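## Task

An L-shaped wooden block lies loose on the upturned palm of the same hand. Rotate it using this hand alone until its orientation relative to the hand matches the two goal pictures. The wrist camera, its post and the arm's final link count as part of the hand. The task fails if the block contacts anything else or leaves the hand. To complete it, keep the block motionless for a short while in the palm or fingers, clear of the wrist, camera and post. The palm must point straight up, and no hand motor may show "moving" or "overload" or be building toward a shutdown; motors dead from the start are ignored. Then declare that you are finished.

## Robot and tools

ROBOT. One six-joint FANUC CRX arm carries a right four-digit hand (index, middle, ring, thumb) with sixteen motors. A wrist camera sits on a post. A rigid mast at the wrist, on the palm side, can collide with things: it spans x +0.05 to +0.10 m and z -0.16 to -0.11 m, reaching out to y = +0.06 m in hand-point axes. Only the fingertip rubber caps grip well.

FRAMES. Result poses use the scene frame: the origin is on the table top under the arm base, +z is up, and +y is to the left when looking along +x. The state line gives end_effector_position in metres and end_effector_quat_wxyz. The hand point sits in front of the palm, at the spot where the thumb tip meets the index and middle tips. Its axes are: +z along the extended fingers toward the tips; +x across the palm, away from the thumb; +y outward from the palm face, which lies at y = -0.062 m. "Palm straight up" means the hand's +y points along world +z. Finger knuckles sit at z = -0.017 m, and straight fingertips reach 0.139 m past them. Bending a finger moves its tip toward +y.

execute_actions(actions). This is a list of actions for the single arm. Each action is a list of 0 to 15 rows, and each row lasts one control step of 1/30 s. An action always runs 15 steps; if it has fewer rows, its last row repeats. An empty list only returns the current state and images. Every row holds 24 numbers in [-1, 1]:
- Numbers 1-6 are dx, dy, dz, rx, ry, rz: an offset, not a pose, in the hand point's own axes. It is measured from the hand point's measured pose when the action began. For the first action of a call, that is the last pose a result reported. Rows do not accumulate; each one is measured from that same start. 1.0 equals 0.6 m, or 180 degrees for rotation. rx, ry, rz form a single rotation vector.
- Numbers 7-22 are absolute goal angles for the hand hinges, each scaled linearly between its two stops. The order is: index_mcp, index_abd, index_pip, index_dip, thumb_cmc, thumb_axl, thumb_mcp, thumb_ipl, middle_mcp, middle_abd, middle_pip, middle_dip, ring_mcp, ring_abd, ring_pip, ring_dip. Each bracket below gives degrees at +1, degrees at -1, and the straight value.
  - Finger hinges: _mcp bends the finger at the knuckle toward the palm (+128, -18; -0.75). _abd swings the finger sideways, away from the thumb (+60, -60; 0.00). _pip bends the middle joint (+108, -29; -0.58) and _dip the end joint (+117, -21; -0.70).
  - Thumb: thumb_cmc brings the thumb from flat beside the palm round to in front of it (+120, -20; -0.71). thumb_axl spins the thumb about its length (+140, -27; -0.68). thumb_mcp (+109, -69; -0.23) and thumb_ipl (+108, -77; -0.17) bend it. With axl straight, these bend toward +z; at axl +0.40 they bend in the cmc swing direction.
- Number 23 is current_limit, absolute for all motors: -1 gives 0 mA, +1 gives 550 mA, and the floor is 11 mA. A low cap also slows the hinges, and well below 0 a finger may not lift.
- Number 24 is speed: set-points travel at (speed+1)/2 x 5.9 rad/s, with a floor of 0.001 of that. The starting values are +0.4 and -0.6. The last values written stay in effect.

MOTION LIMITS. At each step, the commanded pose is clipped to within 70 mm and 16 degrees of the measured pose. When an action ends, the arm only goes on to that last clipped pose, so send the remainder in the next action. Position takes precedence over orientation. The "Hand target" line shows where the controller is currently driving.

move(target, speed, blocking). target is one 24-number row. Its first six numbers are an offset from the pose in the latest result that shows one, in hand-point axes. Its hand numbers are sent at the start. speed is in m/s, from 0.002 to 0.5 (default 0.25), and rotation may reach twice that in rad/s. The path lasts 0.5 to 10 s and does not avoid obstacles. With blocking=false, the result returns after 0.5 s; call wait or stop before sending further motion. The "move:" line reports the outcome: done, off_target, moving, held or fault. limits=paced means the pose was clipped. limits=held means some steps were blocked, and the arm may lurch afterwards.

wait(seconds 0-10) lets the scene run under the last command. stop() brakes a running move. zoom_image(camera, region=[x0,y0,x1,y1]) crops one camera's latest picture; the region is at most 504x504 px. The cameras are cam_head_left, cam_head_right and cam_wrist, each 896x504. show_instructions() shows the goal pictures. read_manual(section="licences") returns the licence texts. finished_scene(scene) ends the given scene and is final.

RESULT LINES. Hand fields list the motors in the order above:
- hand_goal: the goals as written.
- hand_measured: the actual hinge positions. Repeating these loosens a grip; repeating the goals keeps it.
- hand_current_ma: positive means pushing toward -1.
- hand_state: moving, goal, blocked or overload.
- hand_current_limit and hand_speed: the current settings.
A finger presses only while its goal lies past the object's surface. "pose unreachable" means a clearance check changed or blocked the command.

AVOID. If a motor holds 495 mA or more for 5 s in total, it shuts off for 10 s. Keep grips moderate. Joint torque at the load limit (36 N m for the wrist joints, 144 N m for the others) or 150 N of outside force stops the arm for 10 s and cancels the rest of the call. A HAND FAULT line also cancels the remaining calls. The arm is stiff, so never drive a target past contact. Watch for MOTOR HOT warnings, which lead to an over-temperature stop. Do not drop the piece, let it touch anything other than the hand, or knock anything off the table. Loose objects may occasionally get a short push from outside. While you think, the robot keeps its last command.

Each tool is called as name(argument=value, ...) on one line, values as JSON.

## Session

show_instructions()

execute_actions(actions=[])

Reference images for this scene: goal picture from the wrist camera place, goal picture looking into the palm.

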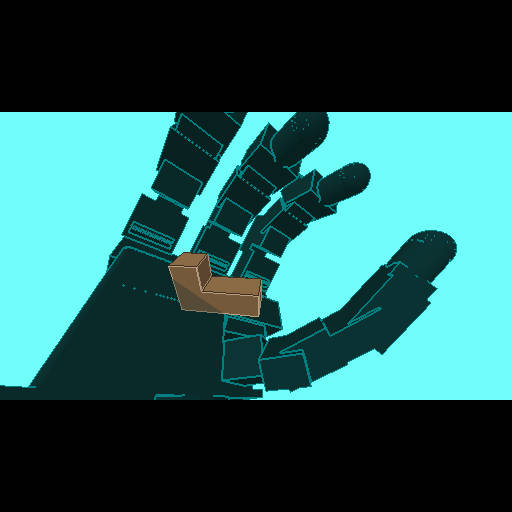

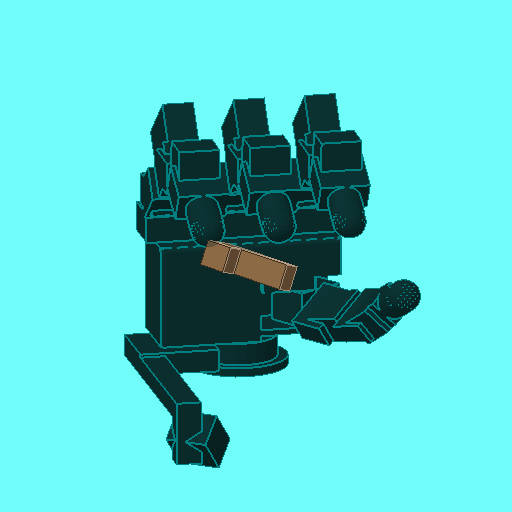

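Scene clock: 0.00 s.
end_effector_position=(+0.6004, -0.0171, +0.4368) hand_goal=(-0.046, +0.000, +0.008, -0.280, +0.104, -0.266, -0.032, +0.018, -0.046, +0.000, +0.008, -0.280, -0.046, +0.000, +0.008, -0.280) hand_measured=(-0.060, +0.000, +0.006, -0.282, +0.088, -0.270, -0.034, +0.016, -0.064, +0.000, +0.006, -0.282, -0.060, +0.000, +0.006, -0.282) hand_current_ma=(-84, +0, -13, -13, -84, -27, -14, -12, -94, +0, -13, -12, -84, +0, -13, -14) hand_state=(goal, goal, goal, goal, goal, goal, goal, goal, goal, goal, goal, goal, goal, goal, goal, goal) hand_current_limit=0.40 hand_speed=-0.60 end_effector_quat_wxyz=(+0.697, +0.705, +0.069, +0.110)
Joint positions: [ 0.469  0.552  0.372 -1.597  1.746  1.33 ]
Joint velocities: [-0.     0.001  0.001  0.001  0.001 -0.001]
Hand target: +0.600, -0.017, +0.437; +0.697, +0.705, +0.069, +0.110
camera_calibration (this result's frames):
cam_wrist: T_world_to_cam=[[-0.811972, -0.156232, 0.5624, 0.264041], [-0.526318, 0.612559, -0.589712, 0.539772], [-0.252371, -0.774831, -0.579608, 0.511832], [0, 0, 0, 1]] pos_world=[0.627657, 0.107192, 0.466476]

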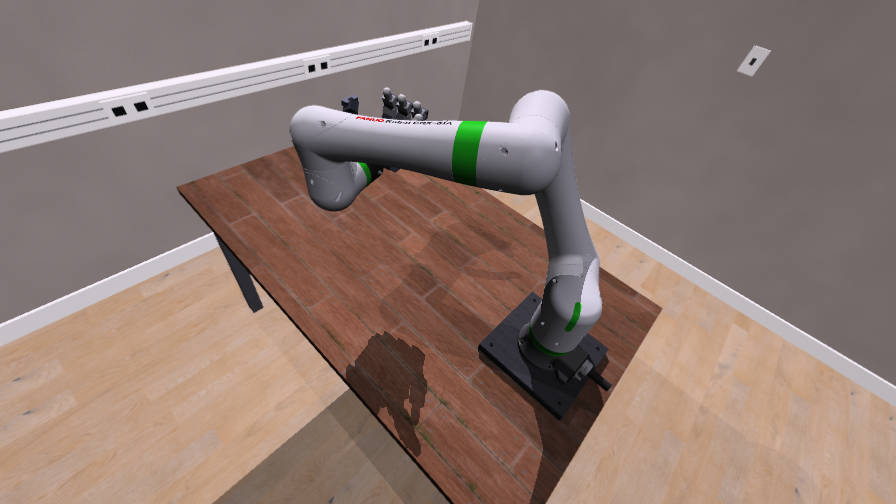

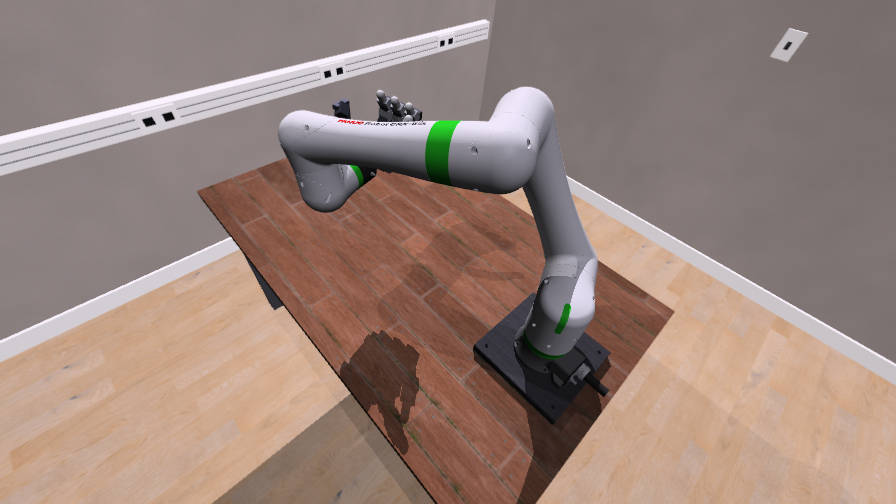

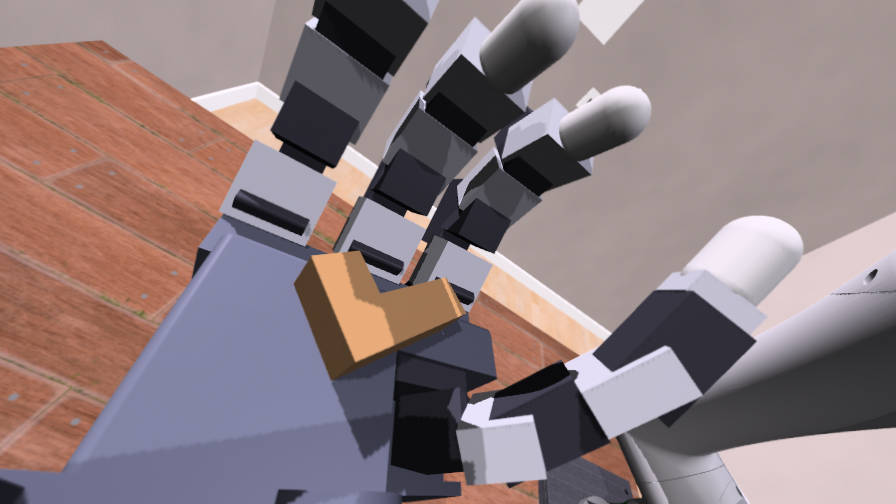

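zoom_image(camera="cam_wrist", region=[270, 220, 510, 400])

Region (270, 220, 510, 400) of cam_wrist's 896x504 image, scaled by 2.100, with more detail than that image has; it fills the top 378 rows of this view, and the rest is white.

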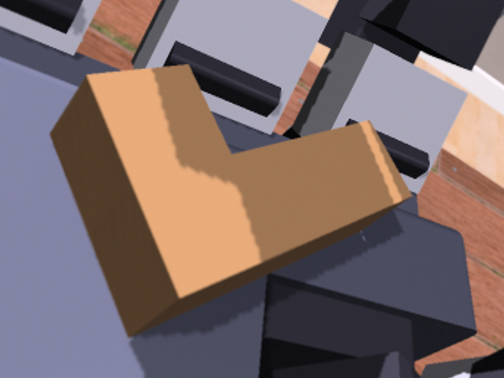

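execute_actions(actions=[[[0,0,0,0,0,0,-0.046,-0.1,0.008,-0.28,0.143,0.181,0.1,0.4,0.068,0,0.2,0.764,-0.046,0.1,0.008,-0.28,0.6,-0.5]],[[0,0,0,0,0,0,-0.046,-0.1,0.008,-0.28,0.143,0.181,0.31,0.824,0.068,0,0.283,0.764,-0.046,0.1,0.008,-0.28,0.6,-0.5]],[[0,0,0,0,0,0,-0.046,-0.1,0.008,-0.28,0.143,0.153,0.407,0.896,0.068,0,0.53,0.69,-0.046,0.1,0.008,-0.28,0.6,-0.7]],[[0,0,0,0,0,0,-0.046,-0.1,0.008,-0.28,0.143,0.153,0.407,0.896,0.068,0,0.774,0.622,-0.046,0.1,0.008,-0.28,0.6,-0.7]],[[0,0,0,0,0,0,-0.046,-0.1,0.008,-0.28,0.143,0.153,0.407,0.896,0.068,-0.07,0.845,0.435,-0.046,0.1,0.008,-0.28,0.6,-0.8]]])

Scene clock: 122.50 s.
end_effector_position=(+0.6004, -0.0171, +0.4368) hand_goal=(-0.046, -0.100, +0.008, -0.280, +0.142, +0.152, +0.406, +0.896, +0.068, -0.070, +0.844, +0.434, -0.046, +0.100, +0.008, -0.280) hand_measured=(-0.060, -0.098, +0.006, -0.282, +0.136, +0.154, +0.390, +0.890, +0.058, -0.068, +0.844, +0.438, -0.060, +0.096, +0.006, -0.282) hand_current_ma=(-84, +11, -13, -13, -28, +9, -109, -48, -52, +13, -1, +16, -84, -15, -13, -14) hand_state=(goal, goal, goal, goal, goal, goal, goal, goal, goal, goal, goal, moving, goal, goal, goal, goal) hand_current_limit=0.60 hand_speed=-0.80 end_effector_quat_wxyz=(+0.697, +0.705, +0.069, +0.110)
Joint positions: [ 0.469  0.552  0.372 -1.597  1.746  1.33 ]
Joint velocities: [ 0.     0.     0.001  0.001 -0.001 -0.   ]
Hand target: +0.600, -0.017, +0.437; +0.697, +0.705, +0.069, +0.110
Off the commanded pose: 0.000 m, 0 deg.
camera_calibration (this result's frames):
cam_wrist: T_world_to_cam=[[-0.811972, -0.156232, 0.562399, 0.264041], [-0.526318, 0.612559, -0.589713, 0.539772], [-0.252371, -0.774831, -0.579609, 0.511832], [0, 0, 0, 1]] pos_world=[0.627657, 0.107192, 0.466476]

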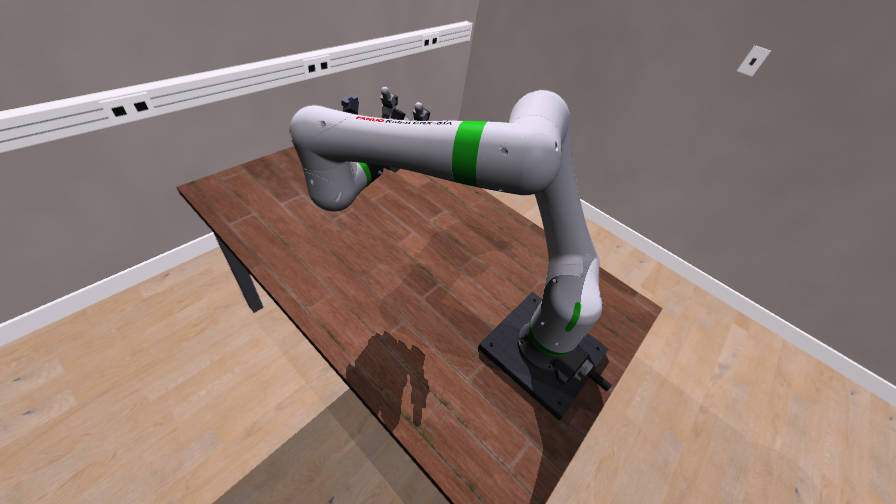

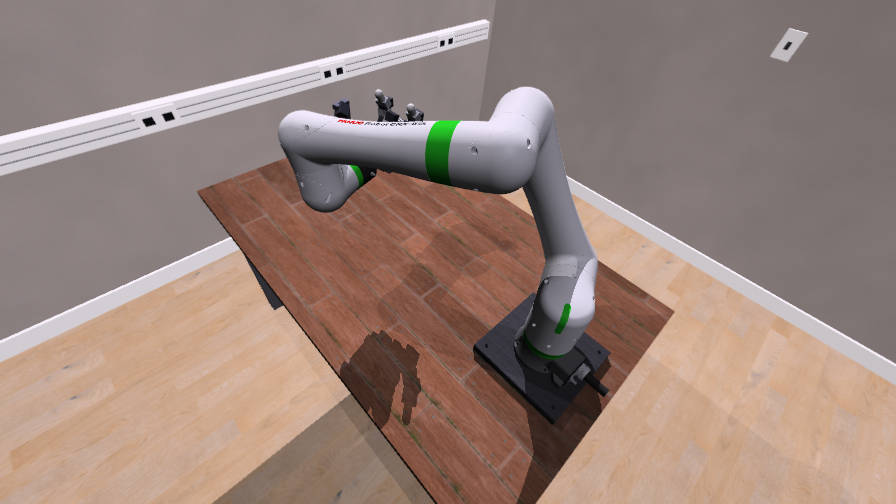

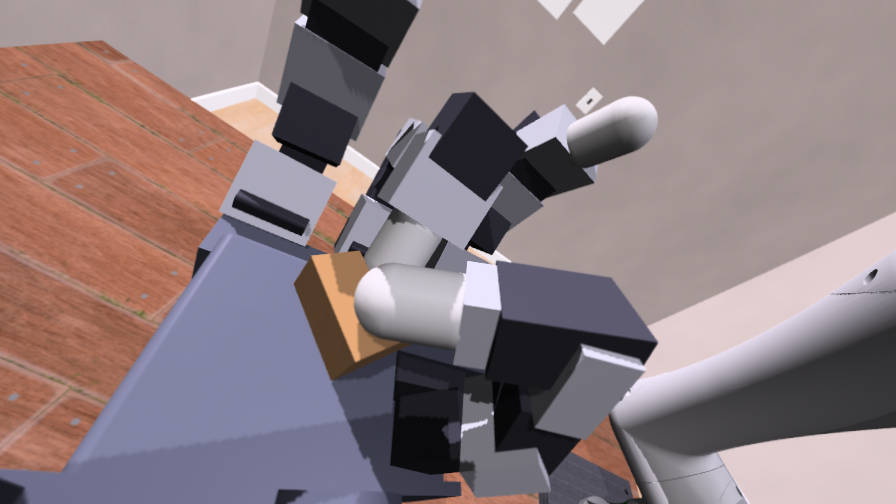

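execute_actions(actions=[[[0,0,0,0,0,0,-0.046,-0.1,0.008,-0.28,0.143,0.15,0.425,0.91,0.151,-0.07,0.828,0.391,-0.046,0.1,0.008,-0.28,0.6,-0.8]]])

Scene clock: 145.63 s.
end_effector_position=(+0.6004, -0.0171, +0.4368) hand_goal=(-0.046, -0.100, +0.008, -0.280, +0.142, +0.150, +0.424, +0.910, +0.150, -0.070, +0.828, +0.390, -0.046, +0.100, +0.008, -0.280) hand_measured=(-0.060, -0.098, +0.006, -0.282, +0.128, +0.158, +0.394, +0.892, +0.110, -0.068, +0.832, +0.406, -0.060, +0.096, +0.006, -0.282) hand_current_ma=(-84, +11, -13, -13, -70, +60, -196, -123, -219, +11, +27, +91, -84, -15, -13, -14) hand_state=(goal, goal, goal, goal, goal, goal, blocked, goal, blocked, goal, goal, goal, goal, goal, goal, goal) hand_current_limit=0.60 hand_speed=-0.80 end_effector_quat_wxyz=(+0.697, +0.705, +0.069, +0.110)
Joint positions: [ 0.469  0.552  0.372 -1.597  1.746  1.33 ]
Joint velocities: [-0.    -0.    -0.    -0.001  0.     0.   ]
Hand target: +0.600, -0.017, +0.437; +0.697, +0.705, +0.069, +0.110
Off the commanded pose: 0.000 m, 0 deg.
camera_calibration (this result's frames):
cam_wrist: T_world_to_cam=[[-0.811972, -0.156232, 0.562399, 0.264041], [-0.526317, 0.61256, -0.589712, 0.539772], [-0.252371, -0.774831, -0.579609, 0.511832], [0, 0, 0, 1]] pos_world=[0.627657, 0.107192, 0.466476]

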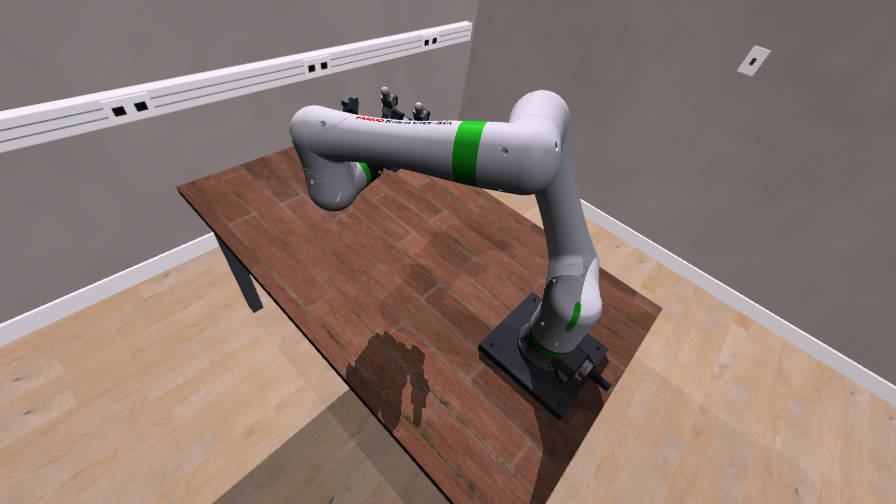

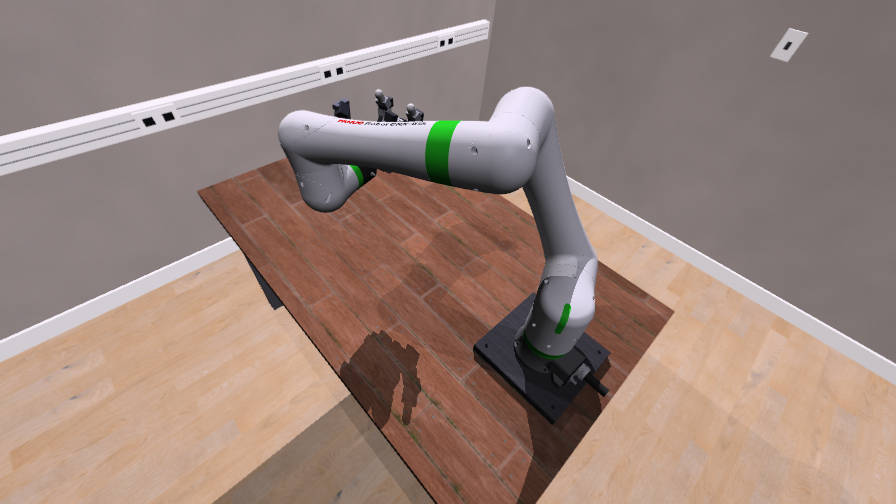

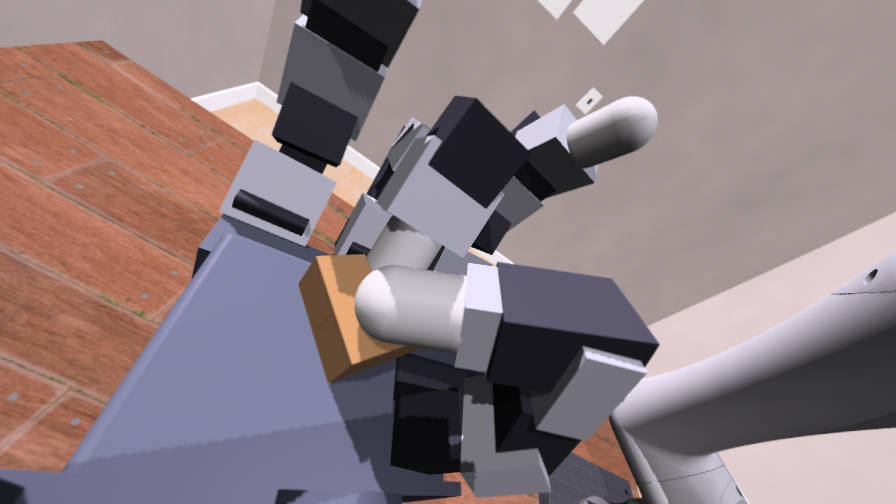

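execute_actions(actions=[[[0,0,0,0,0,0,-0.046,-0.1,0.008,-0.28,0.143,0.18,0.41,0.907,0.175,-0.1,0.755,0.405,-0.046,0.1,0.008,-0.28,0.6,-0.8]],[[0,0,0,0,0,0,-0.046,-0.1,0.008,-0.28,0.143,0.21,0.395,0.905,0.203,-0.14,0.68,0.42,-0.046,0.1,0.008,-0.28,0.6,-0.8]],[[0,0,0,0,0,0,-0.046,-0.1,0.008,-0.28,0.143,0.238,0.379,0.902,0.233,-0.18,0.606,0.433,-0.046,0.1,0.008,-0.28,0.6,-0.8]]])

zoom_image(camera="cam_wrist", region=[260, 160, 560, 420])

Scene clock: 179.57 s.
end_effector_position=(+0.6004, -0.0171, +0.4368) hand_goal=(-0.046, -0.100, +0.008, -0.280, +0.142, +0.238, +0.378, +0.902, +0.232, -0.180, +0.606, +0.432, -0.046, +0.100, +0.008, -0.280) hand_measured=(-0.060, -0.098, +0.006, -0.282, +0.128, +0.244, +0.374, +0.896, +0.224, -0.176, +0.634, +0.440, -0.060, +0.096, +0.006, -0.282) hand_current_ma=(-84, +11, -13, -13, -68, +43, -27, -44, -40, +18, +158, +42, -84, -15, -13, -14) hand_state=(goal, goal, goal, goal, goal, goal, goal, goal, goal, goal, blocked, goal, goal, goal, goal, goal) hand_current_limit=0.60 hand_speed=-0.80 end_effector_quat_wxyz=(+0.697, +0.705, +0.069, +0.110)
Joint positions: [ 0.469  0.552  0.372 -1.597  1.746  1.33 ]
Joint velocities: [ 0.     0.    -0.     0.001  0.001  0.   ]
Hand target: +0.600, -0.017, +0.437; +0.697, +0.705, +0.069, +0.110
Off the commanded pose: 0.000 m, 0 deg.
camera_calibration (this result's frames):
cam_wrist: T_world_to_cam=[[-0.811972, -0.156232, 0.562399, 0.264041], [-0.526318, 0.612559, -0.589713, 0.539772], [-0.252371, -0.774831, -0.579609, 0.511832], [0, 0, 0, 1]] pos_world=[0.627657, 0.107192, 0.466476]

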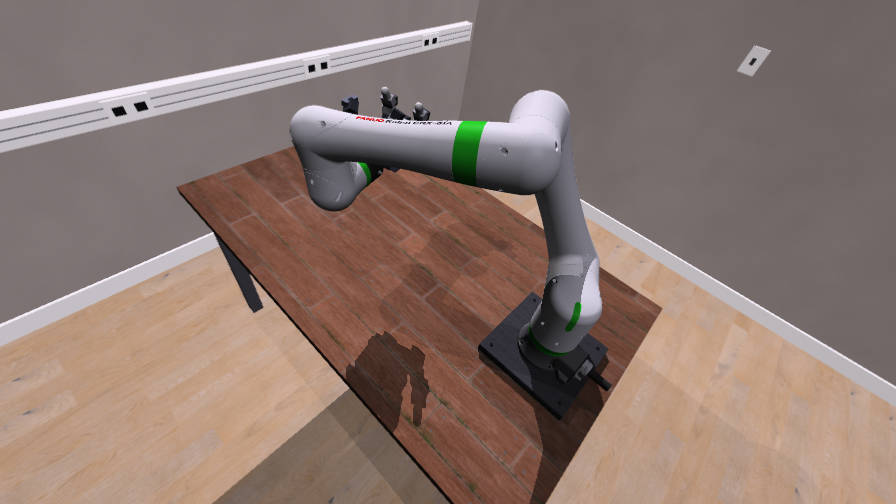

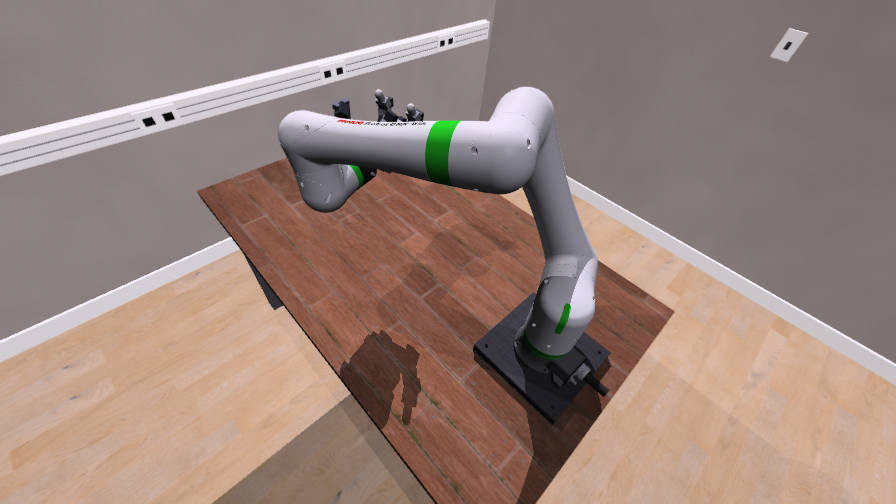

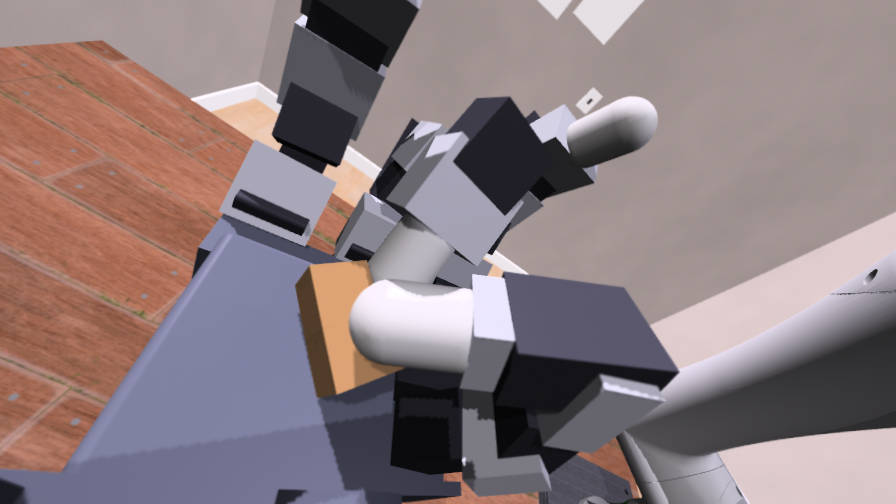

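Region (260, 160, 560, 420) of cam_wrist's 896x504 image, scaled by 1.680, with more detail than that image has; it fills the top 437 rows of this view, and the rest is white.

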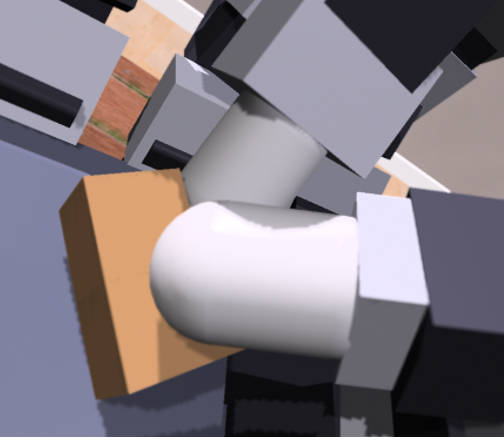

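execute_actions(actions=[[[0,0,0,0,0,0,-0.046,-0.1,0.008,-0.28,0.143,0.323,0.344,0.854,0.151,-0.07,0.828,0.42,-0.046,0.1,0.008,-0.28,0.6,-0.7]],[[0,0,0,0,0,0,-0.046,-0.1,0.008,-0.28,0.143,0.498,0.407,0.794,0.068,-0.07,0.82,0.5,-0.046,0.1,0.008,-0.28,0.6,-0.7]],[[0,0,0,0,0,0,-0.046,-0.1,0.008,-0.28,0.143,0.51,0.518,0.841,0.068,-0.07,0.82,0.5,-0.046,0.1,0.008,-0.28,0.6,-0.7]],[[0,0,0,0,0,0,-0.046,-0.1,0.008,-0.28,0.143,0.42,0.507,0.862,0.068,-0.07,0.82,0.5,-0.046,0.1,0.008,-0.28,0.6,-0.8]],[[0,0,0,0,0,0,-0.046,-0.1,0.008,-0.28,0.143,0.338,0.496,0.883,0.068,-0.07,0.82,0.5,-0.046,0.1,0.008,-0.28,0.6,-0.8]]])

zoom_image(camera="cam_wrist", region=[260, 180, 560, 440])

Scene clock: 240.40 s.
end_effector_position=(+0.6004, -0.0171, +0.4368) hand_goal=(-0.046, -0.100, +0.008, -0.280, +0.142, +0.338, +0.496, +0.882, +0.068, -0.070, +0.820, +0.500, -0.046, +0.100, +0.008, -0.280) hand_measured=(-0.060, -0.098, +0.006, -0.282, +0.140, +0.370, +0.500, +0.880, +0.058, -0.072, +0.822, +0.506, -0.060, +0.096, +0.006, -0.282) hand_current_ma=(-84, +11, -13, -13, -7, +219, +29, -17, -52, -6, +16, +32, -84, -15, -13, -14) hand_state=(goal, goal, goal, goal, goal, blocked, goal, goal, goal, goal, goal, goal, goal, goal, goal, goal) hand_current_limit=0.60 hand_speed=-0.80 end_effector_quat_wxyz=(+0.697, +0.705, +0.069, +0.110)
Joint positions: [ 0.469  0.552  0.372 -1.597  1.746  1.33 ]
Joint velocities: [-0.    -0.001  0.     0.001  0.001  0.   ]
Hand target: +0.600, -0.017, +0.437; +0.697, +0.705, +0.069, +0.110
Off the commanded pose: 0.000 m, 0 deg.
camera_calibration (this result's frames):
cam_wrist: T_world_to_cam=[[-0.811972, -0.156232, 0.562399, 0.264041], [-0.526317, 0.612559, -0.589713, 0.539772], [-0.252371, -0.774831, -0.579609, 0.511832], [0, 0, 0, 1]] pos_world=[0.627657, 0.107192, 0.466476]

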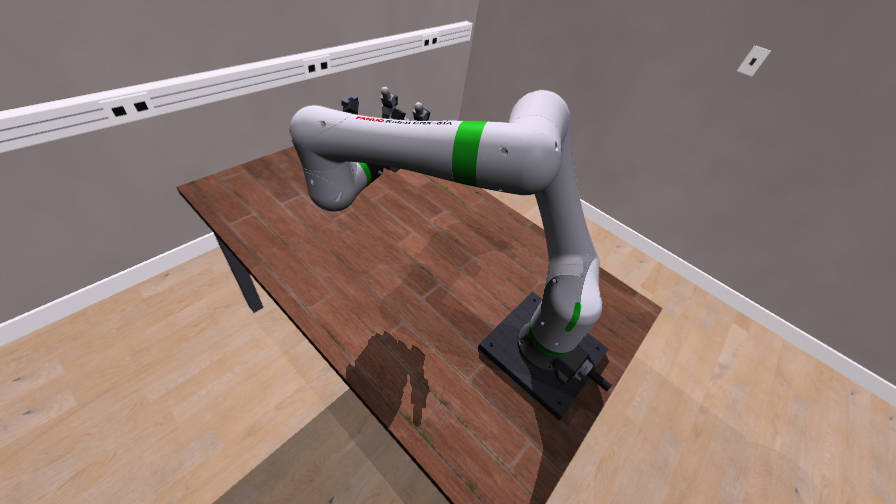

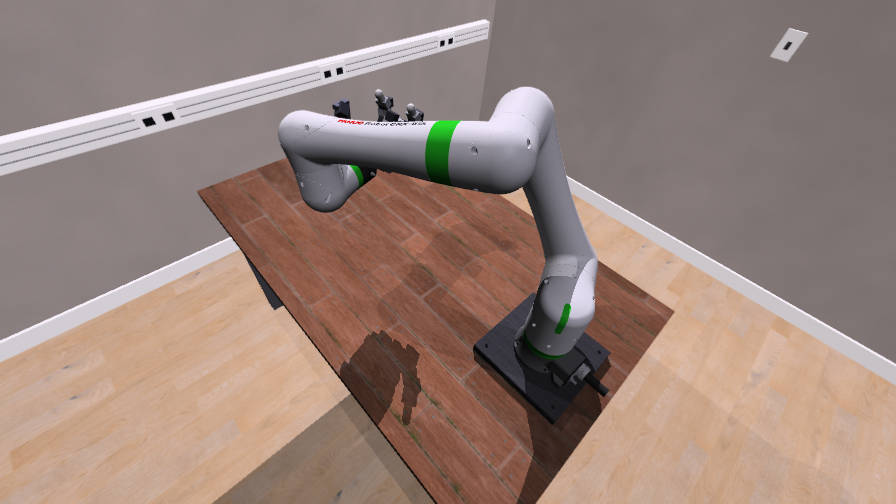

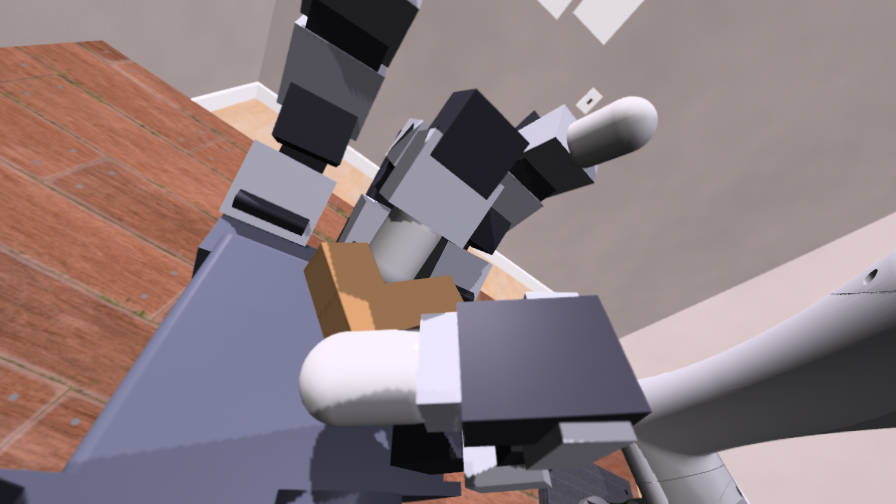

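Region (260, 180, 560, 440) of cam_wrist's 896x504 image, scaled by 1.680, with more detail than that image has; it fills the top 437 rows of this view, and the rest is white.

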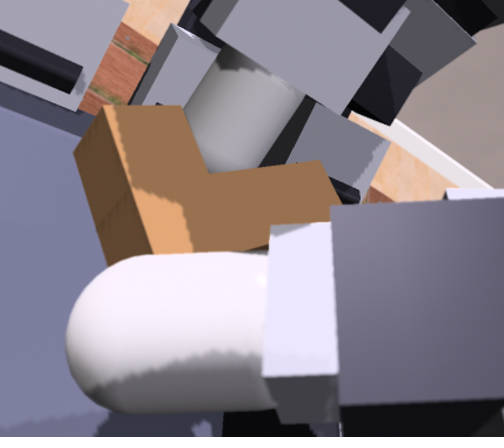

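execute_actions(actions=[[[0,0,0,0,0,0,-0.046,-0.1,0.008,-0.28,0.143,0.338,0.5,0.883,0.068,-0.08,0.76,0.505,-0.046,0.1,0.008,-0.28,0.6,-0.8]],[[0,0,0,0,0,0,-0.046,-0.1,0.008,-0.28,0.143,0.338,0.506,0.884,0.068,-0.095,0.69,0.52,-0.046,0.1,0.008,-0.28,0.6,-0.8]],[[0,0,0,0,0,0,-0.046,-0.1,0.008,-0.28,0.143,0.337,0.513,0.885,0.068,-0.11,0.626,0.536,-0.046,0.1,0.008,-0.28,0.6,-0.8]]])

zoom_image(camera="cam_wrist", region=[260, 160, 560, 420])

Scene clock: 266.73 s.
end_effector_position=(+0.6004, -0.0171, +0.4368) hand_goal=(-0.046, -0.100, +0.008, -0.280, +0.142, +0.336, +0.512, +0.884, +0.068, -0.110, +0.626, +0.536, -0.046, +0.100, +0.008, -0.280) hand_measured=(-0.060, -0.098, +0.006, -0.282, +0.144, +0.368, +0.512, +0.880, +0.048, -0.106, +0.638, +0.550, -0.060, +0.096, +0.006, -0.282) hand_current_ma=(-84, +11, -13, -13, +7, +228, +2, -31, -111, +16, +67, +81, -84, -15, -13, -14) hand_state=(goal, goal, goal, goal, goal, blocked, goal, goal, blocked, goal, goal, goal, goal, goal, goal, goal) hand_current_limit=0.60 hand_speed=-0.80 end_effector_quat_wxyz=(+0.697, +0.705, +0.069, +0.110)
Joint positions: [ 0.469  0.552  0.372 -1.597  1.746  1.33 ]
Joint velocities: [-0.    -0.001 -0.     0.001  0.001  0.001]
Hand target: +0.600, -0.017, +0.437; +0.697, +0.705, +0.069, +0.110
Off the commanded pose: 0.000 m, 0 deg.
camera_calibration (this result's frames):
cam_wrist: T_world_to_cam=[[-0.811972, -0.156232, 0.562399, 0.264041], [-0.526317, 0.612559, -0.589713, 0.539772], [-0.252371, -0.774831, -0.579609, 0.511832], [0, 0, 0, 1]] pos_world=[0.627657, 0.107192, 0.466476]

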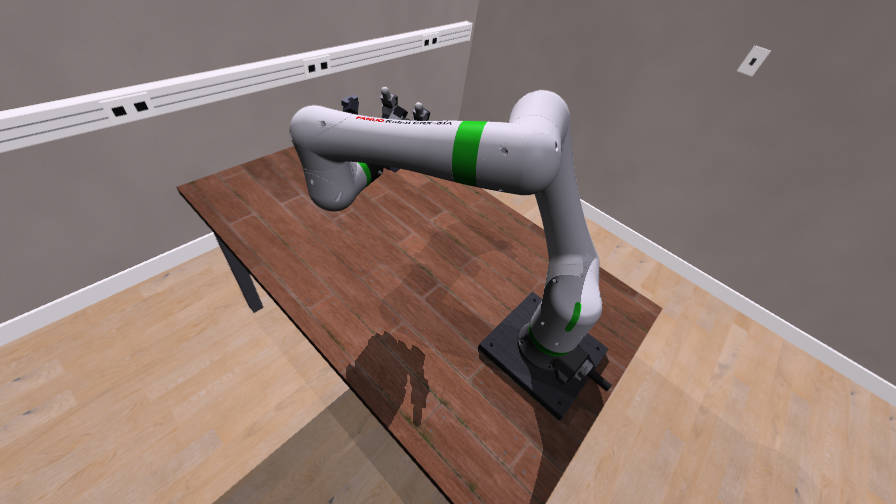

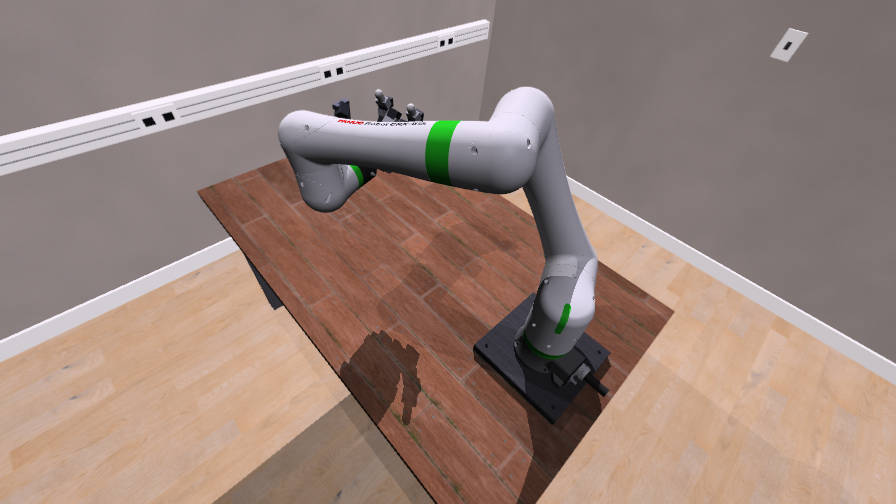

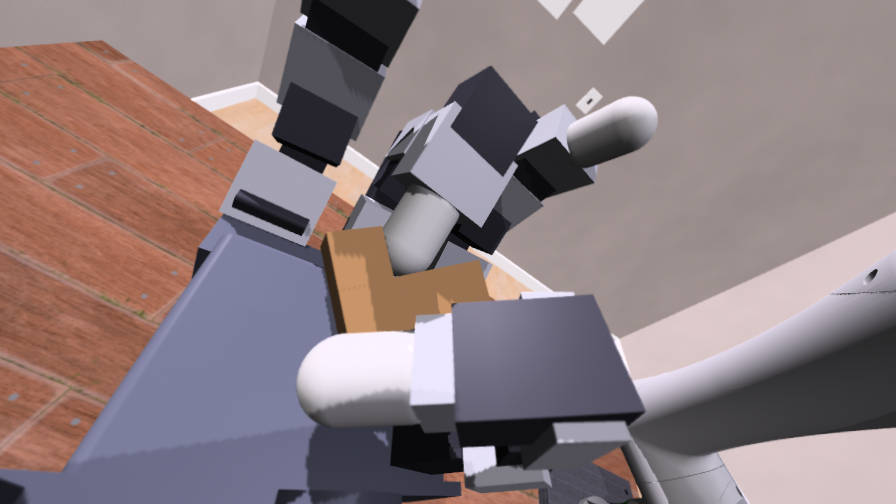

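Region (260, 160, 560, 420) of cam_wrist's 896x504 image, scaled by 1.680, with more detail than that image has; it fills the top 437 rows of this view, and the rest is white.

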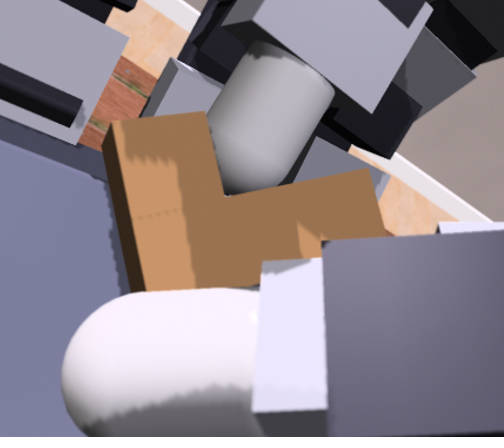

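execute_actions(actions=[[[0,0,0,0,0,0,-0.046,-0.1,0.008,-0.28,0.143,0.337,0.522,0.885,0.1,-0.11,0.555,0.57,-0.046,0.1,0.008,-0.28,0.6,-0.8]],[[0,0,0,0,0,0,-0.046,-0.1,0.008,-0.28,0.143,0.337,0.532,0.885,0.137,-0.11,0.489,0.607,-0.046,0.1,0.008,-0.28,0.6,-0.8]],[[0,0,0,0,0,0,-0.046,-0.1,0.008,-0.28,0.143,0.337,0.542,0.885,0.17,-0.11,0.435,0.622,-0.046,0.1,0.008,-0.28,0.6,-0.8]],[[0,0,0,0,0,0,-0.046,-0.1,0.008,-0.28,0.143,0.337,0.552,0.886,0.205,-0.11,0.382,0.638,-0.046,0.1,0.008,-0.28,0.6,-0.8]]])

zoom_image(camera="cam_wrist", region=[260, 160, 560, 420])

Scene clock: 290.33 s.
end_effector_position=(+0.6004, -0.0171, +0.4368) hand_goal=(-0.046, -0.100, +0.008, -0.280, +0.142, +0.336, +0.552, +0.886, +0.204, -0.110, +0.382, +0.638, -0.046, +0.100, +0.008, -0.280) hand_measured=(-0.060, -0.098, +0.006, -0.282, +0.144, +0.362, +0.556, +0.884, +0.162, -0.110, +0.380, +0.640, -0.060, +0.096, +0.006, -0.282) hand_current_ma=(-84, +11, -13, -13, +11, +188, +22, -11, -225, +4, -11, +10, -84, -15, -13, -14) hand_state=(goal, goal, goal, goal, goal, blocked, goal, goal, blocked, goal, goal, goal, goal, goal, goal, goal) hand_current_limit=0.60 hand_speed=-0.80 end_effector_quat_wxyz=(+0.697, +0.705, +0.069, +0.110)
Joint positions: [ 0.469  0.552  0.372 -1.597  1.746  1.33 ]
Joint velocities: [-0.     0.001 -0.    -0.     0.001 -0.   ]
Hand target: +0.600, -0.017, +0.437; +0.697, +0.705, +0.069, +0.110
Off the commanded pose: 0.000 m, 0 deg.
camera_calibration (this result's frames):
cam_wrist: T_world_to_cam=[[-0.811972, -0.156232, 0.562399, 0.264041], [-0.526317, 0.612559, -0.589713, 0.539772], [-0.252371, -0.774831, -0.579609, 0.511832], [0, 0, 0, 1]] pos_world=[0.627657, 0.107192, 0.466476]

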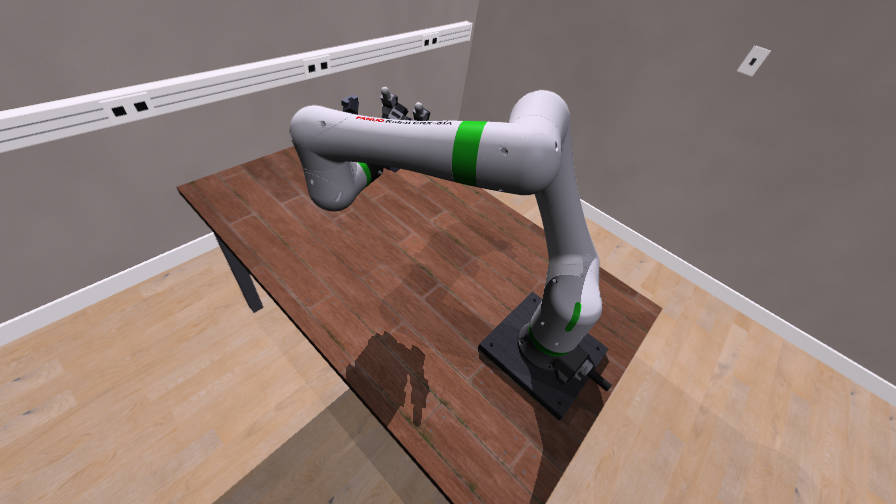

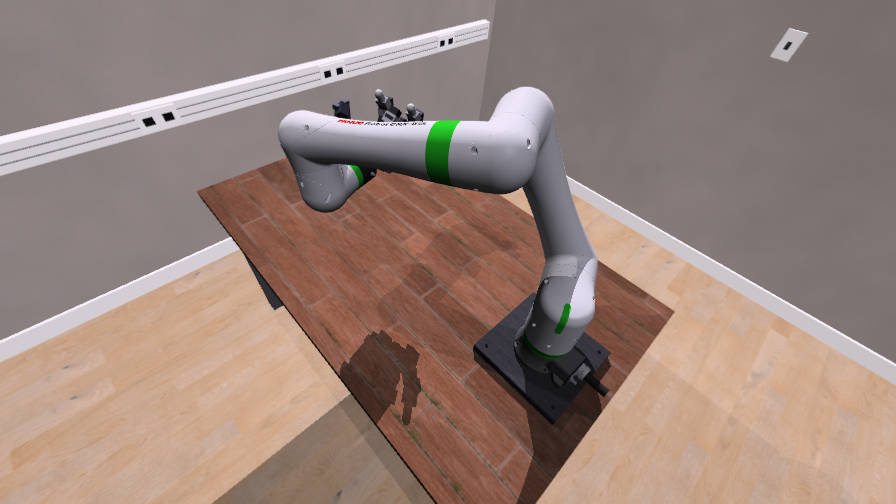

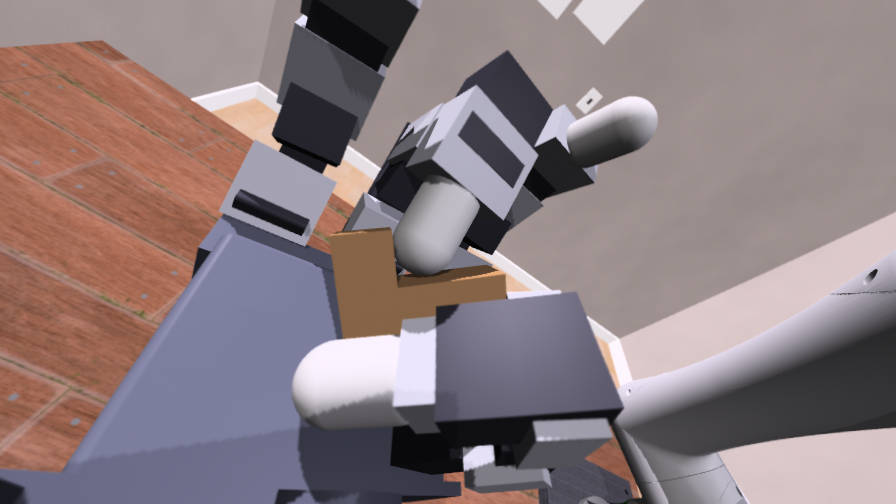

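Region (260, 160, 560, 420) of cam_wrist's 896x504 image, scaled by 1.680, with more detail than that image has; it fills the top 437 rows of this view, and the rest is white.

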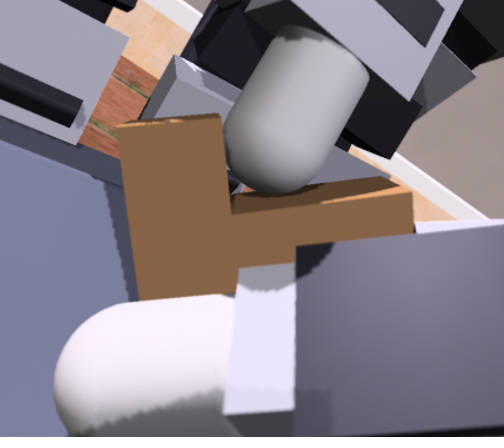

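execute_actions(actions=[[[0,0,0,0,0,0,-0.046,-0.1,0.008,-0.28,0.143,0.315,0.556,0.883,0.214,-0.11,0.362,0.627,-0.046,0.1,0.008,-0.28,0.6,-0.8]],[[0,0,0,0,0,0,-0.046,-0.1,0.008,-0.28,0.143,0.294,0.56,0.88,0.224,-0.11,0.343,0.615,-0.046,0.1,0.008,-0.28,0.6,-0.8]],[[0,0,0,0,0,0,-0.046,-0.1,0.008,-0.28,0.143,0.272,0.564,0.876,0.233,-0.11,0.324,0.604,-0.046,0.1,0.008,-0.28,0.6,-0.8]]])

zoom_image(camera="cam_wrist", region=[260, 160, 560, 420])

Scene clock: 341.37 s.
end_effector_position=(+0.6004, -0.0171, +0.4368) hand_goal=(-0.046, -0.100, +0.008, -0.280, +0.142, +0.272, +0.564, +0.876, +0.232, -0.110, +0.324, +0.604, -0.046, +0.100, +0.008, -0.280) hand_measured=(-0.060, -0.098, +0.006, -0.282, +0.142, +0.294, +0.570, +0.884, +0.186, -0.110, +0.318, +0.608, -0.060, +0.096, +0.006, -0.282) hand_current_ma=(-84, +11, -13, -13, +3, +150, +34, +51, -251, +4, -30, +27, -84, -15, -13, -14) hand_state=(goal, goal, goal, goal, goal, blocked, goal, goal, blocked, goal, goal, goal, goal, goal, goal, goal) hand_current_limit=0.60 hand_speed=-0.80 end_effector_quat_wxyz=(+0.697, +0.705, +0.069, +0.110)
Joint positions: [ 0.469  0.552  0.372 -1.597  1.746  1.33 ]
Joint velocities: [-0.     0.     0.     0.001 -0.     0.   ]
Hand target: +0.600, -0.017, +0.437; +0.697, +0.705, +0.069, +0.110
Off the commanded pose: 0.000 m, 0 deg.
camera_calibration (this result's frames):
cam_wrist: T_world_to_cam=[[-0.811972, -0.156232, 0.562399, 0.264041], [-0.526317, 0.61256, -0.589713, 0.539772], [-0.252371, -0.774831, -0.579609, 0.511832], [0, 0, 0, 1]] pos_world=[0.627657, 0.107192, 0.466476]

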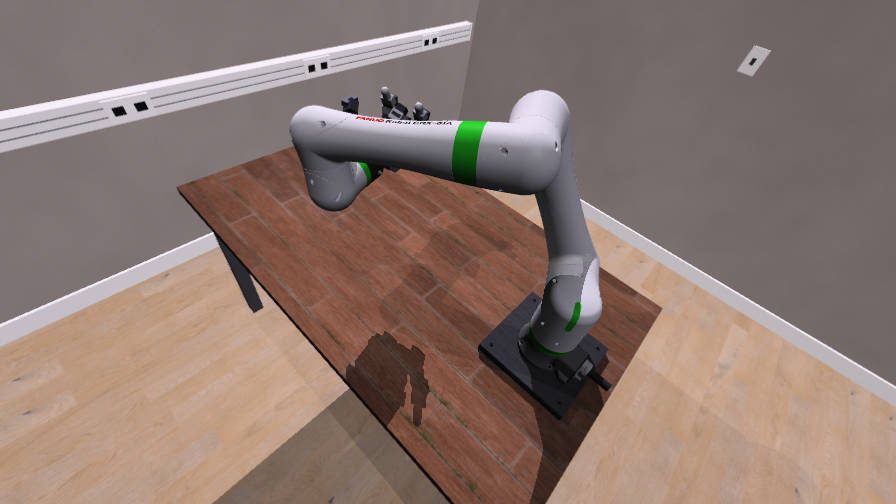

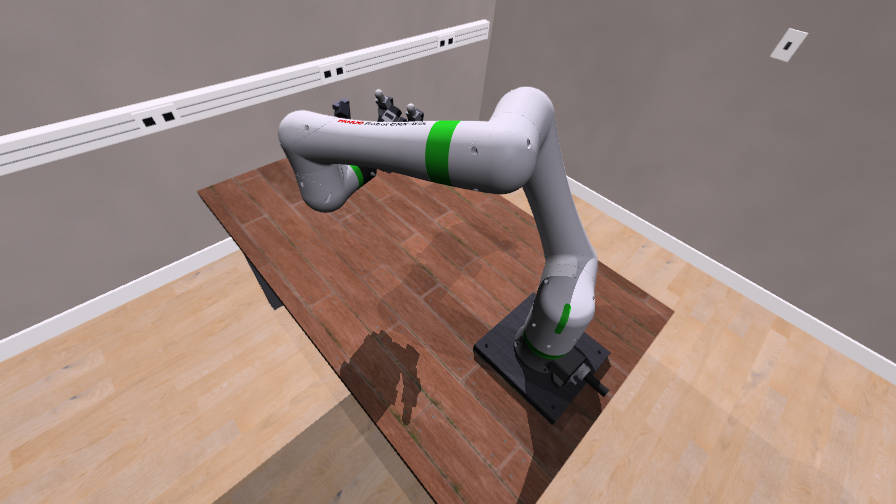

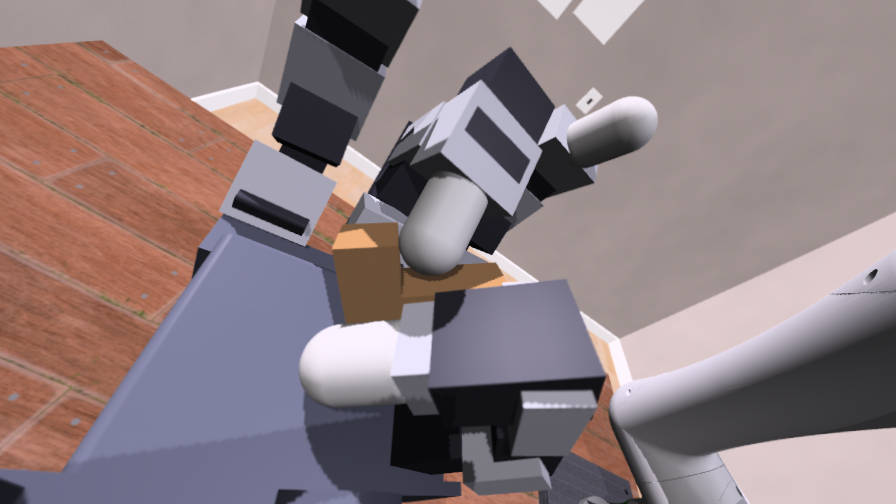

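Region (260, 160, 560, 420) of cam_wrist's 896x504 image, scaled by 1.680, with more detail than that image has; it fills the top 437 rows of this view, and the rest is white.

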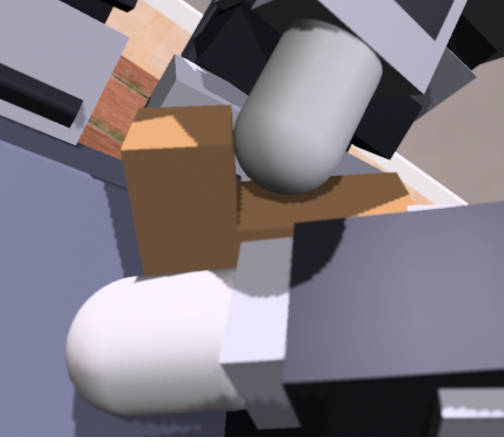

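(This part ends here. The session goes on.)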